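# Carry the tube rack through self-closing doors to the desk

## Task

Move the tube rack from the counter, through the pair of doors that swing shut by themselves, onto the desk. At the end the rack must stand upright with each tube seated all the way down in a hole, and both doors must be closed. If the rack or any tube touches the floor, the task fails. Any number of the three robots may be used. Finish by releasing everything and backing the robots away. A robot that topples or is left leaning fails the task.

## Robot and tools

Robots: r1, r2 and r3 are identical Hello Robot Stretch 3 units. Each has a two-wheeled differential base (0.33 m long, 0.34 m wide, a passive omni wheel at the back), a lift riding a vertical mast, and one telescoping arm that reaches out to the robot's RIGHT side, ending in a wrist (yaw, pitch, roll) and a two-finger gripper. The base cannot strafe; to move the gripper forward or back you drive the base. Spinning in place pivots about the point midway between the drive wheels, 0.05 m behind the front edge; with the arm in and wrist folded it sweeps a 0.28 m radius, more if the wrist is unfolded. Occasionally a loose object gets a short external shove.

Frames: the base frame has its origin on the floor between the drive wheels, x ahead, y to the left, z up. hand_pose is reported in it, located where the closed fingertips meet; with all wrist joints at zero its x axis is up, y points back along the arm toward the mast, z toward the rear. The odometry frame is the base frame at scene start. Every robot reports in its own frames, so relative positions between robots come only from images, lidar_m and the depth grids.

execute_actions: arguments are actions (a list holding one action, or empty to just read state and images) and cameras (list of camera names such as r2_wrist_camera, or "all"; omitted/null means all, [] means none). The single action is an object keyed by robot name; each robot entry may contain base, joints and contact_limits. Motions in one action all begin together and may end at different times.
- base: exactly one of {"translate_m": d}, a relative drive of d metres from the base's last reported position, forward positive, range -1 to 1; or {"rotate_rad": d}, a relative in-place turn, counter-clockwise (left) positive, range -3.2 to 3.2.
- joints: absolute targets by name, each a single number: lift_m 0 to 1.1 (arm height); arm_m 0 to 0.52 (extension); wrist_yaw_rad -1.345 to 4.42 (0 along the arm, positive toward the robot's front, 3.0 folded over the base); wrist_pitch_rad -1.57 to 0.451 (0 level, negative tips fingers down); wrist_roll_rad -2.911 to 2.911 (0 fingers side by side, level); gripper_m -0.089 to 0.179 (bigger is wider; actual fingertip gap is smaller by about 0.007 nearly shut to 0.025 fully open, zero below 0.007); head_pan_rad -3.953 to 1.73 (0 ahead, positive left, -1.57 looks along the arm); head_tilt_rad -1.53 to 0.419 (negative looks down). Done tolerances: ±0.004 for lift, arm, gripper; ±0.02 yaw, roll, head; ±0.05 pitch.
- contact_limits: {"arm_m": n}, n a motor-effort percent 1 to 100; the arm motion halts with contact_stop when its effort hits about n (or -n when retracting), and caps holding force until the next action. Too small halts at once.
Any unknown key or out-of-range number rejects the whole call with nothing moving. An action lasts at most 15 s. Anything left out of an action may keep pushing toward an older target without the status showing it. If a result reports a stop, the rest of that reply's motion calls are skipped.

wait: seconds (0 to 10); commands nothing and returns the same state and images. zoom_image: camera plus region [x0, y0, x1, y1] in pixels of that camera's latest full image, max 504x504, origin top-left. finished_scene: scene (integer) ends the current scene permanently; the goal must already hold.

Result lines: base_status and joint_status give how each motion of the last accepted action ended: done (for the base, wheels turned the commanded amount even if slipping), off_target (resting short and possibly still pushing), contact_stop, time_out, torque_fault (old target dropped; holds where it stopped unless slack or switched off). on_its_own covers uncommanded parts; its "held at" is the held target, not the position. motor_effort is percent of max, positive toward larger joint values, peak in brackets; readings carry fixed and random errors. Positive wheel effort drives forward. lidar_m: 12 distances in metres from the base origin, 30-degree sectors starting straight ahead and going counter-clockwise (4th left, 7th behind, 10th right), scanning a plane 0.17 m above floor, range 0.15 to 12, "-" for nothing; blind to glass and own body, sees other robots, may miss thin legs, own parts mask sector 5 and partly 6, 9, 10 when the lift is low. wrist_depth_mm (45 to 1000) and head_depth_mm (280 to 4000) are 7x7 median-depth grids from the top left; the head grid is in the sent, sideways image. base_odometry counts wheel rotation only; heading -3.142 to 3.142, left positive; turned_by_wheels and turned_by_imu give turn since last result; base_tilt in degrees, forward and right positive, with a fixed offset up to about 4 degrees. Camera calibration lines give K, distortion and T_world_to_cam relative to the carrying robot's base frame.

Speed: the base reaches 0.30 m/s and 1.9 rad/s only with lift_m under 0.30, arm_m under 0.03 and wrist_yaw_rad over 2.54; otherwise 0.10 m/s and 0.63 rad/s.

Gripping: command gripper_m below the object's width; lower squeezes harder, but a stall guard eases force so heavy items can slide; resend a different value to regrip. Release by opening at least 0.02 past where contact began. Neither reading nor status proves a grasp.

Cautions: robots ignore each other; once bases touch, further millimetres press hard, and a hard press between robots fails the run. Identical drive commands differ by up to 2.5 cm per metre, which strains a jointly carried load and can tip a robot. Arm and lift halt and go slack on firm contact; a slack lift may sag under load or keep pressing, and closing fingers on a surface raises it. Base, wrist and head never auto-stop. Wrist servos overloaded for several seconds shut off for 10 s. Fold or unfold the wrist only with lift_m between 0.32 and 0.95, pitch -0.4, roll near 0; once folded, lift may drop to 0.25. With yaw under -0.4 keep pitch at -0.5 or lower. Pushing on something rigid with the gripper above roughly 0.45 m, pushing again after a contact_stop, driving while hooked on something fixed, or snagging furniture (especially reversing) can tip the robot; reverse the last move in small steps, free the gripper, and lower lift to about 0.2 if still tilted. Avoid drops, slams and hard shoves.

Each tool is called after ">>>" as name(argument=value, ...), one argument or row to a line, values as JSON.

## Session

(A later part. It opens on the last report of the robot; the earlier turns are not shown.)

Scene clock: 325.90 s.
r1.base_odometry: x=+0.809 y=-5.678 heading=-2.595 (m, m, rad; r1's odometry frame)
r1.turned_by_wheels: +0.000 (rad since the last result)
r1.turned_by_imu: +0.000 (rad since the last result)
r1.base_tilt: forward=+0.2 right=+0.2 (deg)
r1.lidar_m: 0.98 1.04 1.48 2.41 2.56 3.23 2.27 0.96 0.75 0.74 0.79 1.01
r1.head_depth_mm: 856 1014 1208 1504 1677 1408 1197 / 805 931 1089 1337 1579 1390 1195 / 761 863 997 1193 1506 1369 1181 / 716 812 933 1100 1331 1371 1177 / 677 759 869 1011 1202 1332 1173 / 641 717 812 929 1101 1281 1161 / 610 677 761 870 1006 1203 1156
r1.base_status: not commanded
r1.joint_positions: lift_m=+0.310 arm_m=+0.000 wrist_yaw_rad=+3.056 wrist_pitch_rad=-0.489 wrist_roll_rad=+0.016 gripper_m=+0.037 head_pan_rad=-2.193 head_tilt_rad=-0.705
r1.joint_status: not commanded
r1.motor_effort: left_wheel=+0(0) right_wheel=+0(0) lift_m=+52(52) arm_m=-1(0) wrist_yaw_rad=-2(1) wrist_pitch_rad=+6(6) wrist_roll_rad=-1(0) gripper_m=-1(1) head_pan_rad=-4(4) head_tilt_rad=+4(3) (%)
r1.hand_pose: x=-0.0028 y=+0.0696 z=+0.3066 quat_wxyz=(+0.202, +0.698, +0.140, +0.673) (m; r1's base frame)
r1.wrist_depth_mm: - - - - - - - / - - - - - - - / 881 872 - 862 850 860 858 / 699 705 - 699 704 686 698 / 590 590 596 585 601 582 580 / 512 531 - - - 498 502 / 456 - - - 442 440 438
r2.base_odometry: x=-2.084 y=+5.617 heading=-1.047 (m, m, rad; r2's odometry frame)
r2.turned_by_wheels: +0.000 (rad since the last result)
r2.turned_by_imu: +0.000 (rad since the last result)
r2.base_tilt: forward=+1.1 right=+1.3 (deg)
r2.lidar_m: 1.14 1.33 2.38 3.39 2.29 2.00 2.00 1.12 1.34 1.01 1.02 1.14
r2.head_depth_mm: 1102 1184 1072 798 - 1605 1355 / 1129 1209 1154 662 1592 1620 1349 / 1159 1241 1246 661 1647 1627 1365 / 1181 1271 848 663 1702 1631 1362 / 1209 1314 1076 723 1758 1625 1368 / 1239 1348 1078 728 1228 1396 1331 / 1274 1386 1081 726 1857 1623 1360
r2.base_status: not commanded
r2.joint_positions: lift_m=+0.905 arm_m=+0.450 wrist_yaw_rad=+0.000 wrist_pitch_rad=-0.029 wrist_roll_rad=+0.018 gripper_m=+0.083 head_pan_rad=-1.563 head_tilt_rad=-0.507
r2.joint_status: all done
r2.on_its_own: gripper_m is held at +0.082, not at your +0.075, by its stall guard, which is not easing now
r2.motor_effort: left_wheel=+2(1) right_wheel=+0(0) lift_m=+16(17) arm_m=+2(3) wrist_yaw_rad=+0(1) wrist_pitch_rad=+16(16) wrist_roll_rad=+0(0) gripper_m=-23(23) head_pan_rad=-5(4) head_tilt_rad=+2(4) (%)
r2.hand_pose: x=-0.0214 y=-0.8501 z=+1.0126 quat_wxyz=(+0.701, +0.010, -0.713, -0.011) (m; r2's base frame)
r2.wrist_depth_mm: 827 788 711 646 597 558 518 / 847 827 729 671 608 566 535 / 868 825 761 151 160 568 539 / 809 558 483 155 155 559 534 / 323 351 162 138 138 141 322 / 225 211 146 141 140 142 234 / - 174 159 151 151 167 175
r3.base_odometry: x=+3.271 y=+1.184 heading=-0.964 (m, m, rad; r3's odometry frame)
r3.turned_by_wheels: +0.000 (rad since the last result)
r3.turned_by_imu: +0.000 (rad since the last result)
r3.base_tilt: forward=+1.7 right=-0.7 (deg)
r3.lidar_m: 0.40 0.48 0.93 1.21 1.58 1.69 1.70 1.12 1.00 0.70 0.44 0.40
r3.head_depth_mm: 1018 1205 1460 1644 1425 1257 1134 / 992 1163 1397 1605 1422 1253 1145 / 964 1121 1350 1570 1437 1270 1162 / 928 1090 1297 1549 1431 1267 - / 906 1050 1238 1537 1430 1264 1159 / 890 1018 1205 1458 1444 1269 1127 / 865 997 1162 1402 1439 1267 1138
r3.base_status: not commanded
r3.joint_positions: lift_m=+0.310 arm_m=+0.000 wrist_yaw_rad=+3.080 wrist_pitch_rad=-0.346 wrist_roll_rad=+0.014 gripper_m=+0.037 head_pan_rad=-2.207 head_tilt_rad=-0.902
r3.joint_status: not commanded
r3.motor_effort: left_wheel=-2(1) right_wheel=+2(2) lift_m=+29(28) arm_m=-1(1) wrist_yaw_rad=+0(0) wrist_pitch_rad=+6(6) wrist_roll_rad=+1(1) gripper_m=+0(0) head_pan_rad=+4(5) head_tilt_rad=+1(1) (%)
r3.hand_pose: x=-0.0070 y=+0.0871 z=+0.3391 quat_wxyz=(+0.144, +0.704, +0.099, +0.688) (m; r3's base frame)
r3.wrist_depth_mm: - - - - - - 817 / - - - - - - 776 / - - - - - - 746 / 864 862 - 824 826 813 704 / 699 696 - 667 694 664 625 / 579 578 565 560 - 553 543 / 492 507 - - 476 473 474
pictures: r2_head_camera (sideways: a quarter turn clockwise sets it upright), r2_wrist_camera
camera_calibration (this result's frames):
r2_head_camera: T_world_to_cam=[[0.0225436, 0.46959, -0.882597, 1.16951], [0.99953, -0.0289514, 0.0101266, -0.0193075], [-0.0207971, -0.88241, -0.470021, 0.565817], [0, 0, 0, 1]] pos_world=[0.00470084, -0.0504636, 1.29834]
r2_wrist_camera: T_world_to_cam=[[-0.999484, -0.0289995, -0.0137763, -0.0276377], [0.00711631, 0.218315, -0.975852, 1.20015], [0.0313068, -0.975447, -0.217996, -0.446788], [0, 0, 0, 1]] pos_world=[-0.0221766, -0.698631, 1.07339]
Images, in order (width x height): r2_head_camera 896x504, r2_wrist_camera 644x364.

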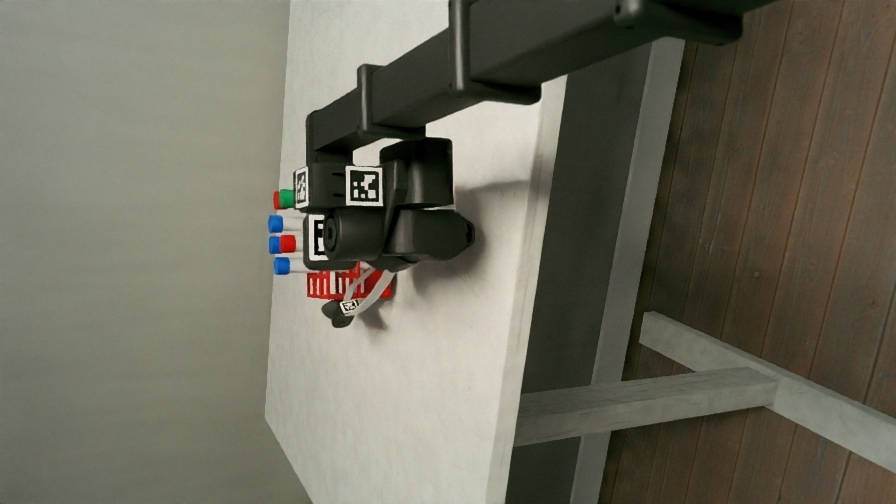

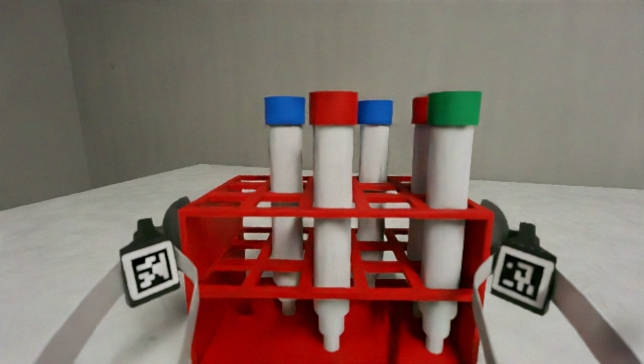

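>>> execute_actions(
  actions=[
    {"r2":{"joints":{"lift_m":0.895}}},
  ],
  cameras=[],
)

>>> execute_actions(
  actions=[
    {"r2":{"joints":{"gripper_m":0.179}}},
  ],
  cameras=[],
)

>>> execute_actions(
  actions=[
    {"r2":{"joints":{"arm_m":0,"lift_m":0.92,"head_tilt_rad":-0.3}}},
  ],
  cameras=["r2_head_camera","r2_wrist_camera"],
)

Scene clock: 331.63 s.
r1.base_odometry: x=+0.809 y=-5.678 heading=-2.595 (m, m, rad; r1's odometry frame)
r1.turned_by_wheels: +0.000 (rad since the last result)
r1.turned_by_imu: +0.001 (rad since the last result)
r1.base_tilt: forward=+0.2 right=+0.1 (deg)
r1.lidar_m: 0.98 1.03 1.48 2.41 2.56 3.23 2.27 0.96 0.75 0.74 0.78 1.01
r1.head_depth_mm: 857 1012 1209 1504 1684 1402 1206 / 805 928 1092 1346 1587 1397 1194 / 761 861 1002 1190 1499 1382 1182 / 716 809 936 1099 1339 1374 1186 / 676 760 867 1011 1200 1335 1167 / 642 716 812 932 1100 1290 1166 / 610 676 764 870 1007 1202 1152
r1.base_status: not commanded
r1.joint_positions: lift_m=+0.310 arm_m=+0.000 wrist_yaw_rad=+3.056 wrist_pitch_rad=-0.489 wrist_roll_rad=+0.016 gripper_m=+0.037 head_pan_rad=-2.193 head_tilt_rad=-0.705
r1.joint_status: not commanded
r1.motor_effort: left_wheel=+0(0) right_wheel=+0(0) lift_m=+52(52) arm_m=-1(0) wrist_yaw_rad=-1(1) wrist_pitch_rad=+6(7) wrist_roll_rad=+0(0) gripper_m=-1(0) head_pan_rad=-4(4) head_tilt_rad=+3(3) (%)
r1.hand_pose: x=-0.0028 y=+0.0696 z=+0.3066 quat_wxyz=(+0.202, +0.698, +0.140, +0.673) (m; r1's base frame)
r1.wrist_depth_mm: - - - - - - - / - - - - - - - / 879 864 - 870 835 865 851 / 711 691 - 695 697 685 697 / 588 593 598 588 605 577 586 / 507 531 - - - 497 499 / 461 - - - 444 447 445
r2.base_odometry: x=-2.084 y=+5.617 heading=-1.047 (m, m, rad; r2's odometry frame)
r2.turned_by_wheels: +0.000 (rad since the last result)
r2.turned_by_imu: +0.000 (rad since the last result)
r2.base_tilt: forward=+1.1 right=+1.3 (deg)
r2.lidar_m: 1.14 1.33 2.39 3.41 2.28 2.00 2.00 1.12 1.34 1.01 1.02 1.14
r2.head_depth_mm: 1104 1186 1069 795 - 1625 1354 / 1128 1219 1151 - 1599 1631 1355 / 1157 1247 1156 663 1639 1621 1350 / 1176 1278 851 664 1707 1634 1361 / 1208 1308 1075 725 1764 1619 1368 / 1241 1348 1078 726 1227 1398 1326 / 1274 1387 1081 725 1854 1628 1357
r2.base_status: not commanded
r2.joint_positions: lift_m=+0.895 arm_m=+0.450 wrist_yaw_rad=+0.000 wrist_pitch_rad=-0.025 wrist_roll_rad=+0.018 gripper_m=+0.083 head_pan_rad=-1.563 head_tilt_rad=-0.507
r2.joint_status: all done
r2.on_its_own: gripper_m is held at +0.082, not at your +0.075, by its stall guard, which is not easing now
r2.motor_effort: left_wheel=+2(2) right_wheel=+0(0) lift_m=+15(16) arm_m=+2(2) wrist_yaw_rad=+0(0) wrist_pitch_rad=+14(16) wrist_roll_rad=+0(0) gripper_m=-23(23) head_pan_rad=-5(4) head_tilt_rad=+4(4) (%)
r2.hand_pose: x=-0.0214 y=-0.8502 z=+1.0036 quat_wxyz=(+0.701, +0.009, -0.713, -0.009) (m; r2's base frame)
r2.wrist_depth_mm: 820 781 698 646 602 548 518 / 843 825 731 655 600 565 534 / 835 866 748 149 160 577 540 / 826 523 458 153 154 525 542 / 299 324 162 137 139 142 303 / 210 196 146 140 140 141 218 / - 162 150 151 151 161 162
r3.base_odometry: x=+3.271 y=+1.184 heading=-0.964 (m, m, rad; r3's odometry frame)
r3.turned_by_wheels: +0.000 (rad since the last result)
r3.turned_by_imu: +0.001 (rad since the last result)
r3.base_tilt: forward=+1.7 right=-0.7 (deg)
r3.lidar_m: 0.40 0.48 0.92 1.21 1.58 1.69 1.70 1.12 1.00 0.70 0.44 0.40
r3.head_depth_mm: 1022 1191 1451 1654 1422 1255 1124 / 988 1160 1404 1625 1437 1255 1145 / 964 1123 1344 1585 1437 1259 1159 / 924 1091 1294 1538 1426 1269 - / 904 1050 1244 1526 1438 1262 1157 / 896 1026 1202 1466 1422 1275 1134 / 865 992 1174 1403 1430 1267 1134
r3.base_status: not commanded
r3.joint_positions: lift_m=+0.310 arm_m=+0.000 wrist_yaw_rad=+3.080 wrist_pitch_rad=-0.346 wrist_roll_rad=+0.014 gripper_m=+0.037 head_pan_rad=-2.207 head_tilt_rad=-0.902
r3.joint_status: not commanded
r3.motor_effort: left_wheel=-2(2) right_wheel=+2(3) lift_m=+28(29) arm_m=+0(1) wrist_yaw_rad=+0(0) wrist_pitch_rad=+6(6) wrist_roll_rad=+0(1) gripper_m=+0(0) head_pan_rad=+4(5) head_tilt_rad=+1(2) (%)
r3.hand_pose: x=-0.0070 y=+0.0871 z=+0.3391 quat_wxyz=(+0.144, +0.704, +0.099, +0.688) (m; r3's base frame)
r3.wrist_depth_mm: - - - - - - 809 / - - - - - - 782 / - - - - - - 752 / 889 868 - 847 842 812 702 / 698 680 - 672 694 657 622 / 581 565 566 555 - 551 551 / 492 499 - - 474 476 473
pictures: none
No camera images: the call's "cameras" was empty. Leave "cameras" out to get every camera's image.

Scene clock: 333.10 s.
r1.base_odometry: x=+0.809 y=-5.678 heading=-2.595 (m, m, rad; r1's odometry frame)
r1.turned_by_wheels: +0.000 (rad since the last result)
r1.turned_by_imu: +0.000 (rad since the last result)
r1.base_tilt: forward=+0.2 right=+0.1 (deg)
r1.lidar_m: 0.98 1.03 1.47 2.41 2.56 3.23 2.26 0.96 0.75 0.74 0.79 1.01
r1.head_depth_mm: 858 1009 1212 1498 1690 1407 1199 / 806 926 1095 1341 1579 1385 1195 / 761 861 1000 1190 1501 1373 1188 / 718 813 929 1102 1335 1362 1178 / 677 761 869 1009 1202 1339 1174 / 642 715 812 933 1096 1285 1165 / 610 677 761 866 1008 1201 1151
r1.base_status: not commanded
r1.joint_positions: lift_m=+0.310 arm_m=+0.000 wrist_yaw_rad=+3.056 wrist_pitch_rad=-0.489 wrist_roll_rad=+0.016 gripper_m=+0.037 head_pan_rad=-2.193 head_tilt_rad=-0.705
r1.joint_status: not commanded
r1.motor_effort: left_wheel=+0(0) right_wheel=+1(0) lift_m=+52(52) arm_m=-1(0) wrist_yaw_rad=-1(2) wrist_pitch_rad=+7(7) wrist_roll_rad=+0(0) gripper_m=-1(0) head_pan_rad=-4(5) head_tilt_rad=+3(3) (%)
r1.hand_pose: x=-0.0028 y=+0.0696 z=+0.3066 quat_wxyz=(+0.202, +0.698, +0.140, +0.673) (m; r1's base frame)
r1.wrist_depth_mm: - - - - - - - / - - - - - - - / 866 879 - 863 852 845 863 / 703 694 - 697 699 684 694 / 586 579 581 583 599 586 580 / 510 528 - - - 502 504 / 455 - - - 442 437 446
r2.base_odometry: x=-2.084 y=+5.617 heading=-1.047 (m, m, rad; r2's odometry frame)
r2.turned_by_wheels: +0.000 (rad since the last result)
r2.turned_by_imu: +0.000 (rad since the last result)
r2.base_tilt: forward=+1.1 right=+1.3 (deg)
r2.lidar_m: 1.14 1.33 2.38 3.40 2.29 2.00 2.01 1.12 1.34 1.01 1.02 1.13
r2.head_depth_mm: 1106 1184 1069 795 - 1627 1352 / 1129 1218 1152 - 1606 1618 1358 / 1153 1243 1155 661 1640 1630 1361 / 1184 1286 843 663 1702 1620 1358 / 1211 1313 1117 725 1774 1619 1360 / 1247 1348 1078 726 1230 1400 1328 / 1270 1385 1084 725 1870 1626 1360
r2.base_status: not commanded
r2.joint_positions: lift_m=+0.895 arm_m=+0.450 wrist_yaw_rad=+0.000 wrist_pitch_rad=-0.022 wrist_roll_rad=+0.018 gripper_m=+0.179 head_pan_rad=-1.563 head_tilt_rad=-0.507
r2.joint_status: all done
r2.motor_effort: left_wheel=+2(1) right_wheel=+0(0) lift_m=+15(15) arm_m=+2(3) wrist_yaw_rad=+0(1) wrist_pitch_rad=+12(13) wrist_roll_rad=+0(0) gripper_m=+0(98) head_pan_rad=-4(5) head_tilt_rad=+4(3) (%)
r2.hand_pose: x=-0.0214 y=-0.8503 z=+1.0044 quat_wxyz=(+0.701, +0.008, -0.713, -0.008) (m; r2's base frame)
r2.wrist_depth_mm: 818 791 722 646 597 553 515 / 840 803 736 682 610 566 533 / 854 863 759 148 159 581 549 / 805 537 466 148 153 536 537 / 304 318 163 136 138 142 302 / 226 201 147 141 140 191 226 / 155 163 151 152 152 156 160
r3.base_odometry: x=+3.271 y=+1.184 heading=-0.964 (m, m, rad; r3's odometry frame)
r3.turned_by_wheels: +0.000 (rad since the last result)
r3.turned_by_imu: +0.000 (rad since the last result)
r3.base_tilt: forward=+1.7 right=-0.8 (deg)
r3.lidar_m: 0.40 0.48 0.93 1.21 1.58 1.69 1.70 1.12 1.00 0.70 0.44 0.40
r3.head_depth_mm: 1015 1202 1469 1639 1424 1257 1124 / 994 1162 1395 1609 1426 1252 1139 / 964 1122 1352 1573 1417 1258 1158 / 924 1085 1299 1554 1427 1263 - / 907 1042 1254 1523 1437 1265 1159 / 890 1028 1205 1470 1431 1267 1131 / 868 996 1175 1403 1441 1265 1133
r3.base_status: not commanded
r3.joint_positions: lift_m=+0.310 arm_m=+0.000 wrist_yaw_rad=+3.080 wrist_pitch_rad=-0.346 wrist_roll_rad=+0.014 gripper_m=+0.037 head_pan_rad=-2.207 head_tilt_rad=-0.902
r3.joint_status: not commanded
r3.motor_effort: left_wheel=-1(2) right_wheel=+2(3) lift_m=+29(29) arm_m=+0(0) wrist_yaw_rad=+0(0) wrist_pitch_rad=+5(5) wrist_roll_rad=+1(0) gripper_m=+0(0) head_pan_rad=+4(5) head_tilt_rad=+1(1) (%)
r3.hand_pose: x=-0.0070 y=+0.0871 z=+0.3391 quat_wxyz=(+0.144, +0.704, +0.099, +0.688) (m; r3's base frame)
r3.wrist_depth_mm: - - - - - - 802 / - - - - - - 770 / - - - - - - 749 / 884 854 - 845 828 827 712 / 682 685 - 669 683 654 632 / 576 566 573 559 - 544 548 / 498 507 - - 480 470 473
pictures: none
No camera images: the call's "cameras" was empty. Leave "cameras" out to get every camera's image.

Scene clock: 337.57 s.
r1.base_odometry: x=+0.809 y=-5.678 heading=-2.595 (m, m, rad; r1's odometry frame)
r1.turned_by_wheels: +0.000 (rad since the last result)
r1.turned_by_imu: +0.001 (rad since the last result)
r1.base_tilt: forward=+0.2 right=+0.2 (deg)
r1.lidar_m: 0.98 1.04 1.47 2.41 2.56 3.25 2.27 0.96 0.76 0.74 0.78 1.00
r1.head_depth_mm: 857 1012 1210 1509 1685 1408 1205 / 805 929 1094 1338 1573 1392 1192 / 760 861 1002 1196 1496 1385 1191 / 717 811 936 1103 1329 1371 1184 / 675 763 866 1005 1203 1334 1171 / 641 716 811 935 1101 1286 1170 / 609 674 759 869 1008 1197 1154
r1.base_status: not commanded
r1.joint_positions: lift_m=+0.310 arm_m=+0.000 wrist_yaw_rad=+3.056 wrist_pitch_rad=-0.489 wrist_roll_rad=+0.016 gripper_m=+0.037 head_pan_rad=-2.193 head_tilt_rad=-0.705
r1.joint_status: not commanded
r1.motor_effort: left_wheel=+0(0) right_wheel=+0(0) lift_m=+52(52) arm_m=-1(0) wrist_yaw_rad=-1(1) wrist_pitch_rad=+6(6) wrist_roll_rad=+0(0) gripper_m=+0(1) head_pan_rad=-4(4) head_tilt_rad=+4(3) (%)
r1.hand_pose: x=-0.0028 y=+0.0696 z=+0.3066 quat_wxyz=(+0.202, +0.698, +0.140, +0.673) (m; r1's base frame)
r1.wrist_depth_mm: - - - - - - - / - - - - - - - / 879 865 - 860 861 875 831 / 701 699 - 700 702 697 719 / 584 594 593 593 600 580 589 / 506 531 - - - 499 508 / 461 - - - 441 438 439
r2.base_odometry: x=-2.084 y=+5.617 heading=-1.047 (m, m, rad; r2's odometry frame)
r2.turned_by_wheels: +0.000 (rad since the last result)
r2.turned_by_imu: +0.000 (rad since the last result)
r2.base_tilt: forward=+1.1 right=+1.4 (deg)
r2.lidar_m: 1.14 1.33 2.38 3.41 2.29 2.00 2.00 1.12 1.34 1.01 1.02 1.14
r2.head_depth_mm: 1116 1177 1231 1177 752 598 1508 / 1144 1202 1263 1183 757 626 1559 / 1177 1232 1302 1190 758 628 1595 / 1203 1266 1334 881 762 1579 1646 / 1233 1302 1370 1199 762 1636 1558 / 1269 1335 1409 1210 768 1112 1199 / 1301 1372 1455 1482 768 1771 1611
r2.base_status: not commanded
r2.joint_positions: lift_m=+0.920 arm_m=+0.003 wrist_yaw_rad=+0.000 wrist_pitch_rad=-0.021 wrist_roll_rad=+0.018 gripper_m=+0.179 head_pan_rad=-1.563 head_tilt_rad=-0.310
r2.joint_status: all done
joint sent to its limit — the command would take r2.arm_m past its lower limit, so that joint was sent only as far as its limit.
r2.motor_effort: left_wheel=+2(1) right_wheel=+0(0) lift_m=+33(36) arm_m=-4(5) wrist_yaw_rad=+0(1) wrist_pitch_rad=+11(12) wrist_roll_rad=+0(0) gripper_m=+1(0) head_pan_rad=-5(4) head_tilt_rad=+5(20) (%)
r2.hand_pose: x=-0.0214 y=-0.4035 z=+1.0287 quat_wxyz=(+0.701, +0.008, -0.713, -0.008) (m; r2's base frame)
r2.wrist_depth_mm: 941 - - - 960 889 826 / 963 - - - - 935 858 / 945 - - - - 978 887 / 901 661 666 575 666 663 664 / 913 442 383 375 379 378 374 / 925 - - - - 299 277 / - - - - - - -
r3.base_odometry: x=+3.271 y=+1.184 heading=-0.964 (m, m, rad; r3's odometry frame)
r3.turned_by_wheels: +0.000 (rad since the last result)
r3.turned_by_imu: +0.001 (rad since the last result)
r3.base_tilt: forward=+1.7 right=-0.7 (deg)
r3.lidar_m: 0.40 0.48 0.93 1.21 1.58 1.69 1.70 1.12 1.00 0.70 0.44 0.39
r3.head_depth_mm: 1022 1201 1462 1655 1428 1256 1131 / 993 1165 1403 1631 1428 1257 1141 / 965 1122 1353 1591 1433 1270 1160 / 927 1082 1297 1561 1435 1263 - / 904 1055 1244 1515 1443 1264 1149 / 889 1021 1201 1463 1437 1259 1127 / 866 994 1164 1410 1429 1269 1135
r3.base_status: not commanded
r3.joint_positions: lift_m=+0.310 arm_m=+0.000 wrist_yaw_rad=+3.080 wrist_pitch_rad=-0.346 wrist_roll_rad=+0.014 gripper_m=+0.037 head_pan_rad=-2.207 head_tilt_rad=-0.902
r3.joint_status: not commanded
r3.motor_effort: left_wheel=-2(2) right_wheel=+3(2) lift_m=+29(28) arm_m=-1(1) wrist_yaw_rad=+0(0) wrist_pitch_rad=+5(5) wrist_roll_rad=+1(0) gripper_m=+0(0) head_pan_rad=+4(5) head_tilt_rad=+1(0) (%)
r3.hand_pose: x=-0.0070 y=+0.0871 z=+0.3391 quat_wxyz=(+0.144, +0.704, +0.099, +0.688) (m; r3's base frame)
r3.wrist_depth_mm: - - - - - - 816 / - - - - - - 782 / - - - - - - 749 / 871 868 - 838 816 815 708 / 696 689 - 674 695 660 630 / 574 585 576 565 - 547 542 / 496 501 - - 475 476 470
pictures: r2_head_camera (sideways: a quarter turn clockwise sets it upright), r2_wrist_camera
camera_calibration (this result's frames):
r2_head_camera: T_world_to_cam=[[0.0239388, 0.287343, -0.957529, 1.26729], [0.999509, -0.0262605, 0.0171079, -0.0283996], [-0.0202294, -0.957468, -0.28783, 0.328719], [0, 0, 0, 1]] pos_world=[0.00469814, -0.0501536, 1.30856]
r2_wrist_camera: T_world_to_cam=[[-0.999485, -0.0291062, -0.0135441, -0.0147473], [0.00711631, 0.210525, -0.977563, 1.11698], [0.0313045, -0.977155, -0.21021, -0.0163459], [0, 0, 0, 1]] pos_world=[-0.0221768, -0.251554, 1.08828]
Images, in order (width x height): r2_head_camera 896x504, r2_wrist_camera 644x364.

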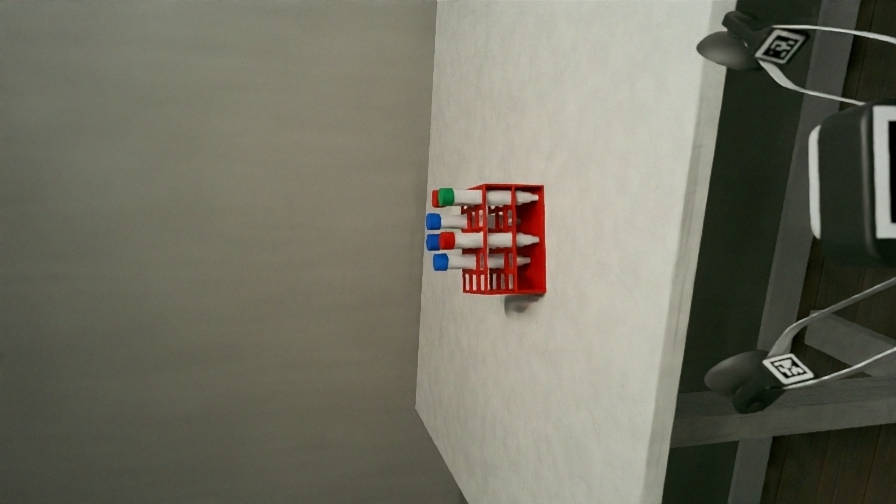

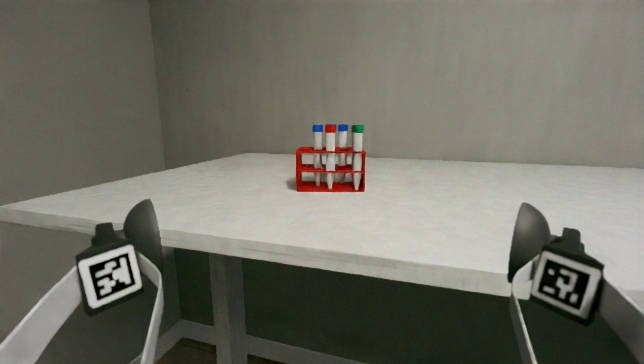

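>>> finished_scene(
  scene=1,
)

The scene is finished: the task was done.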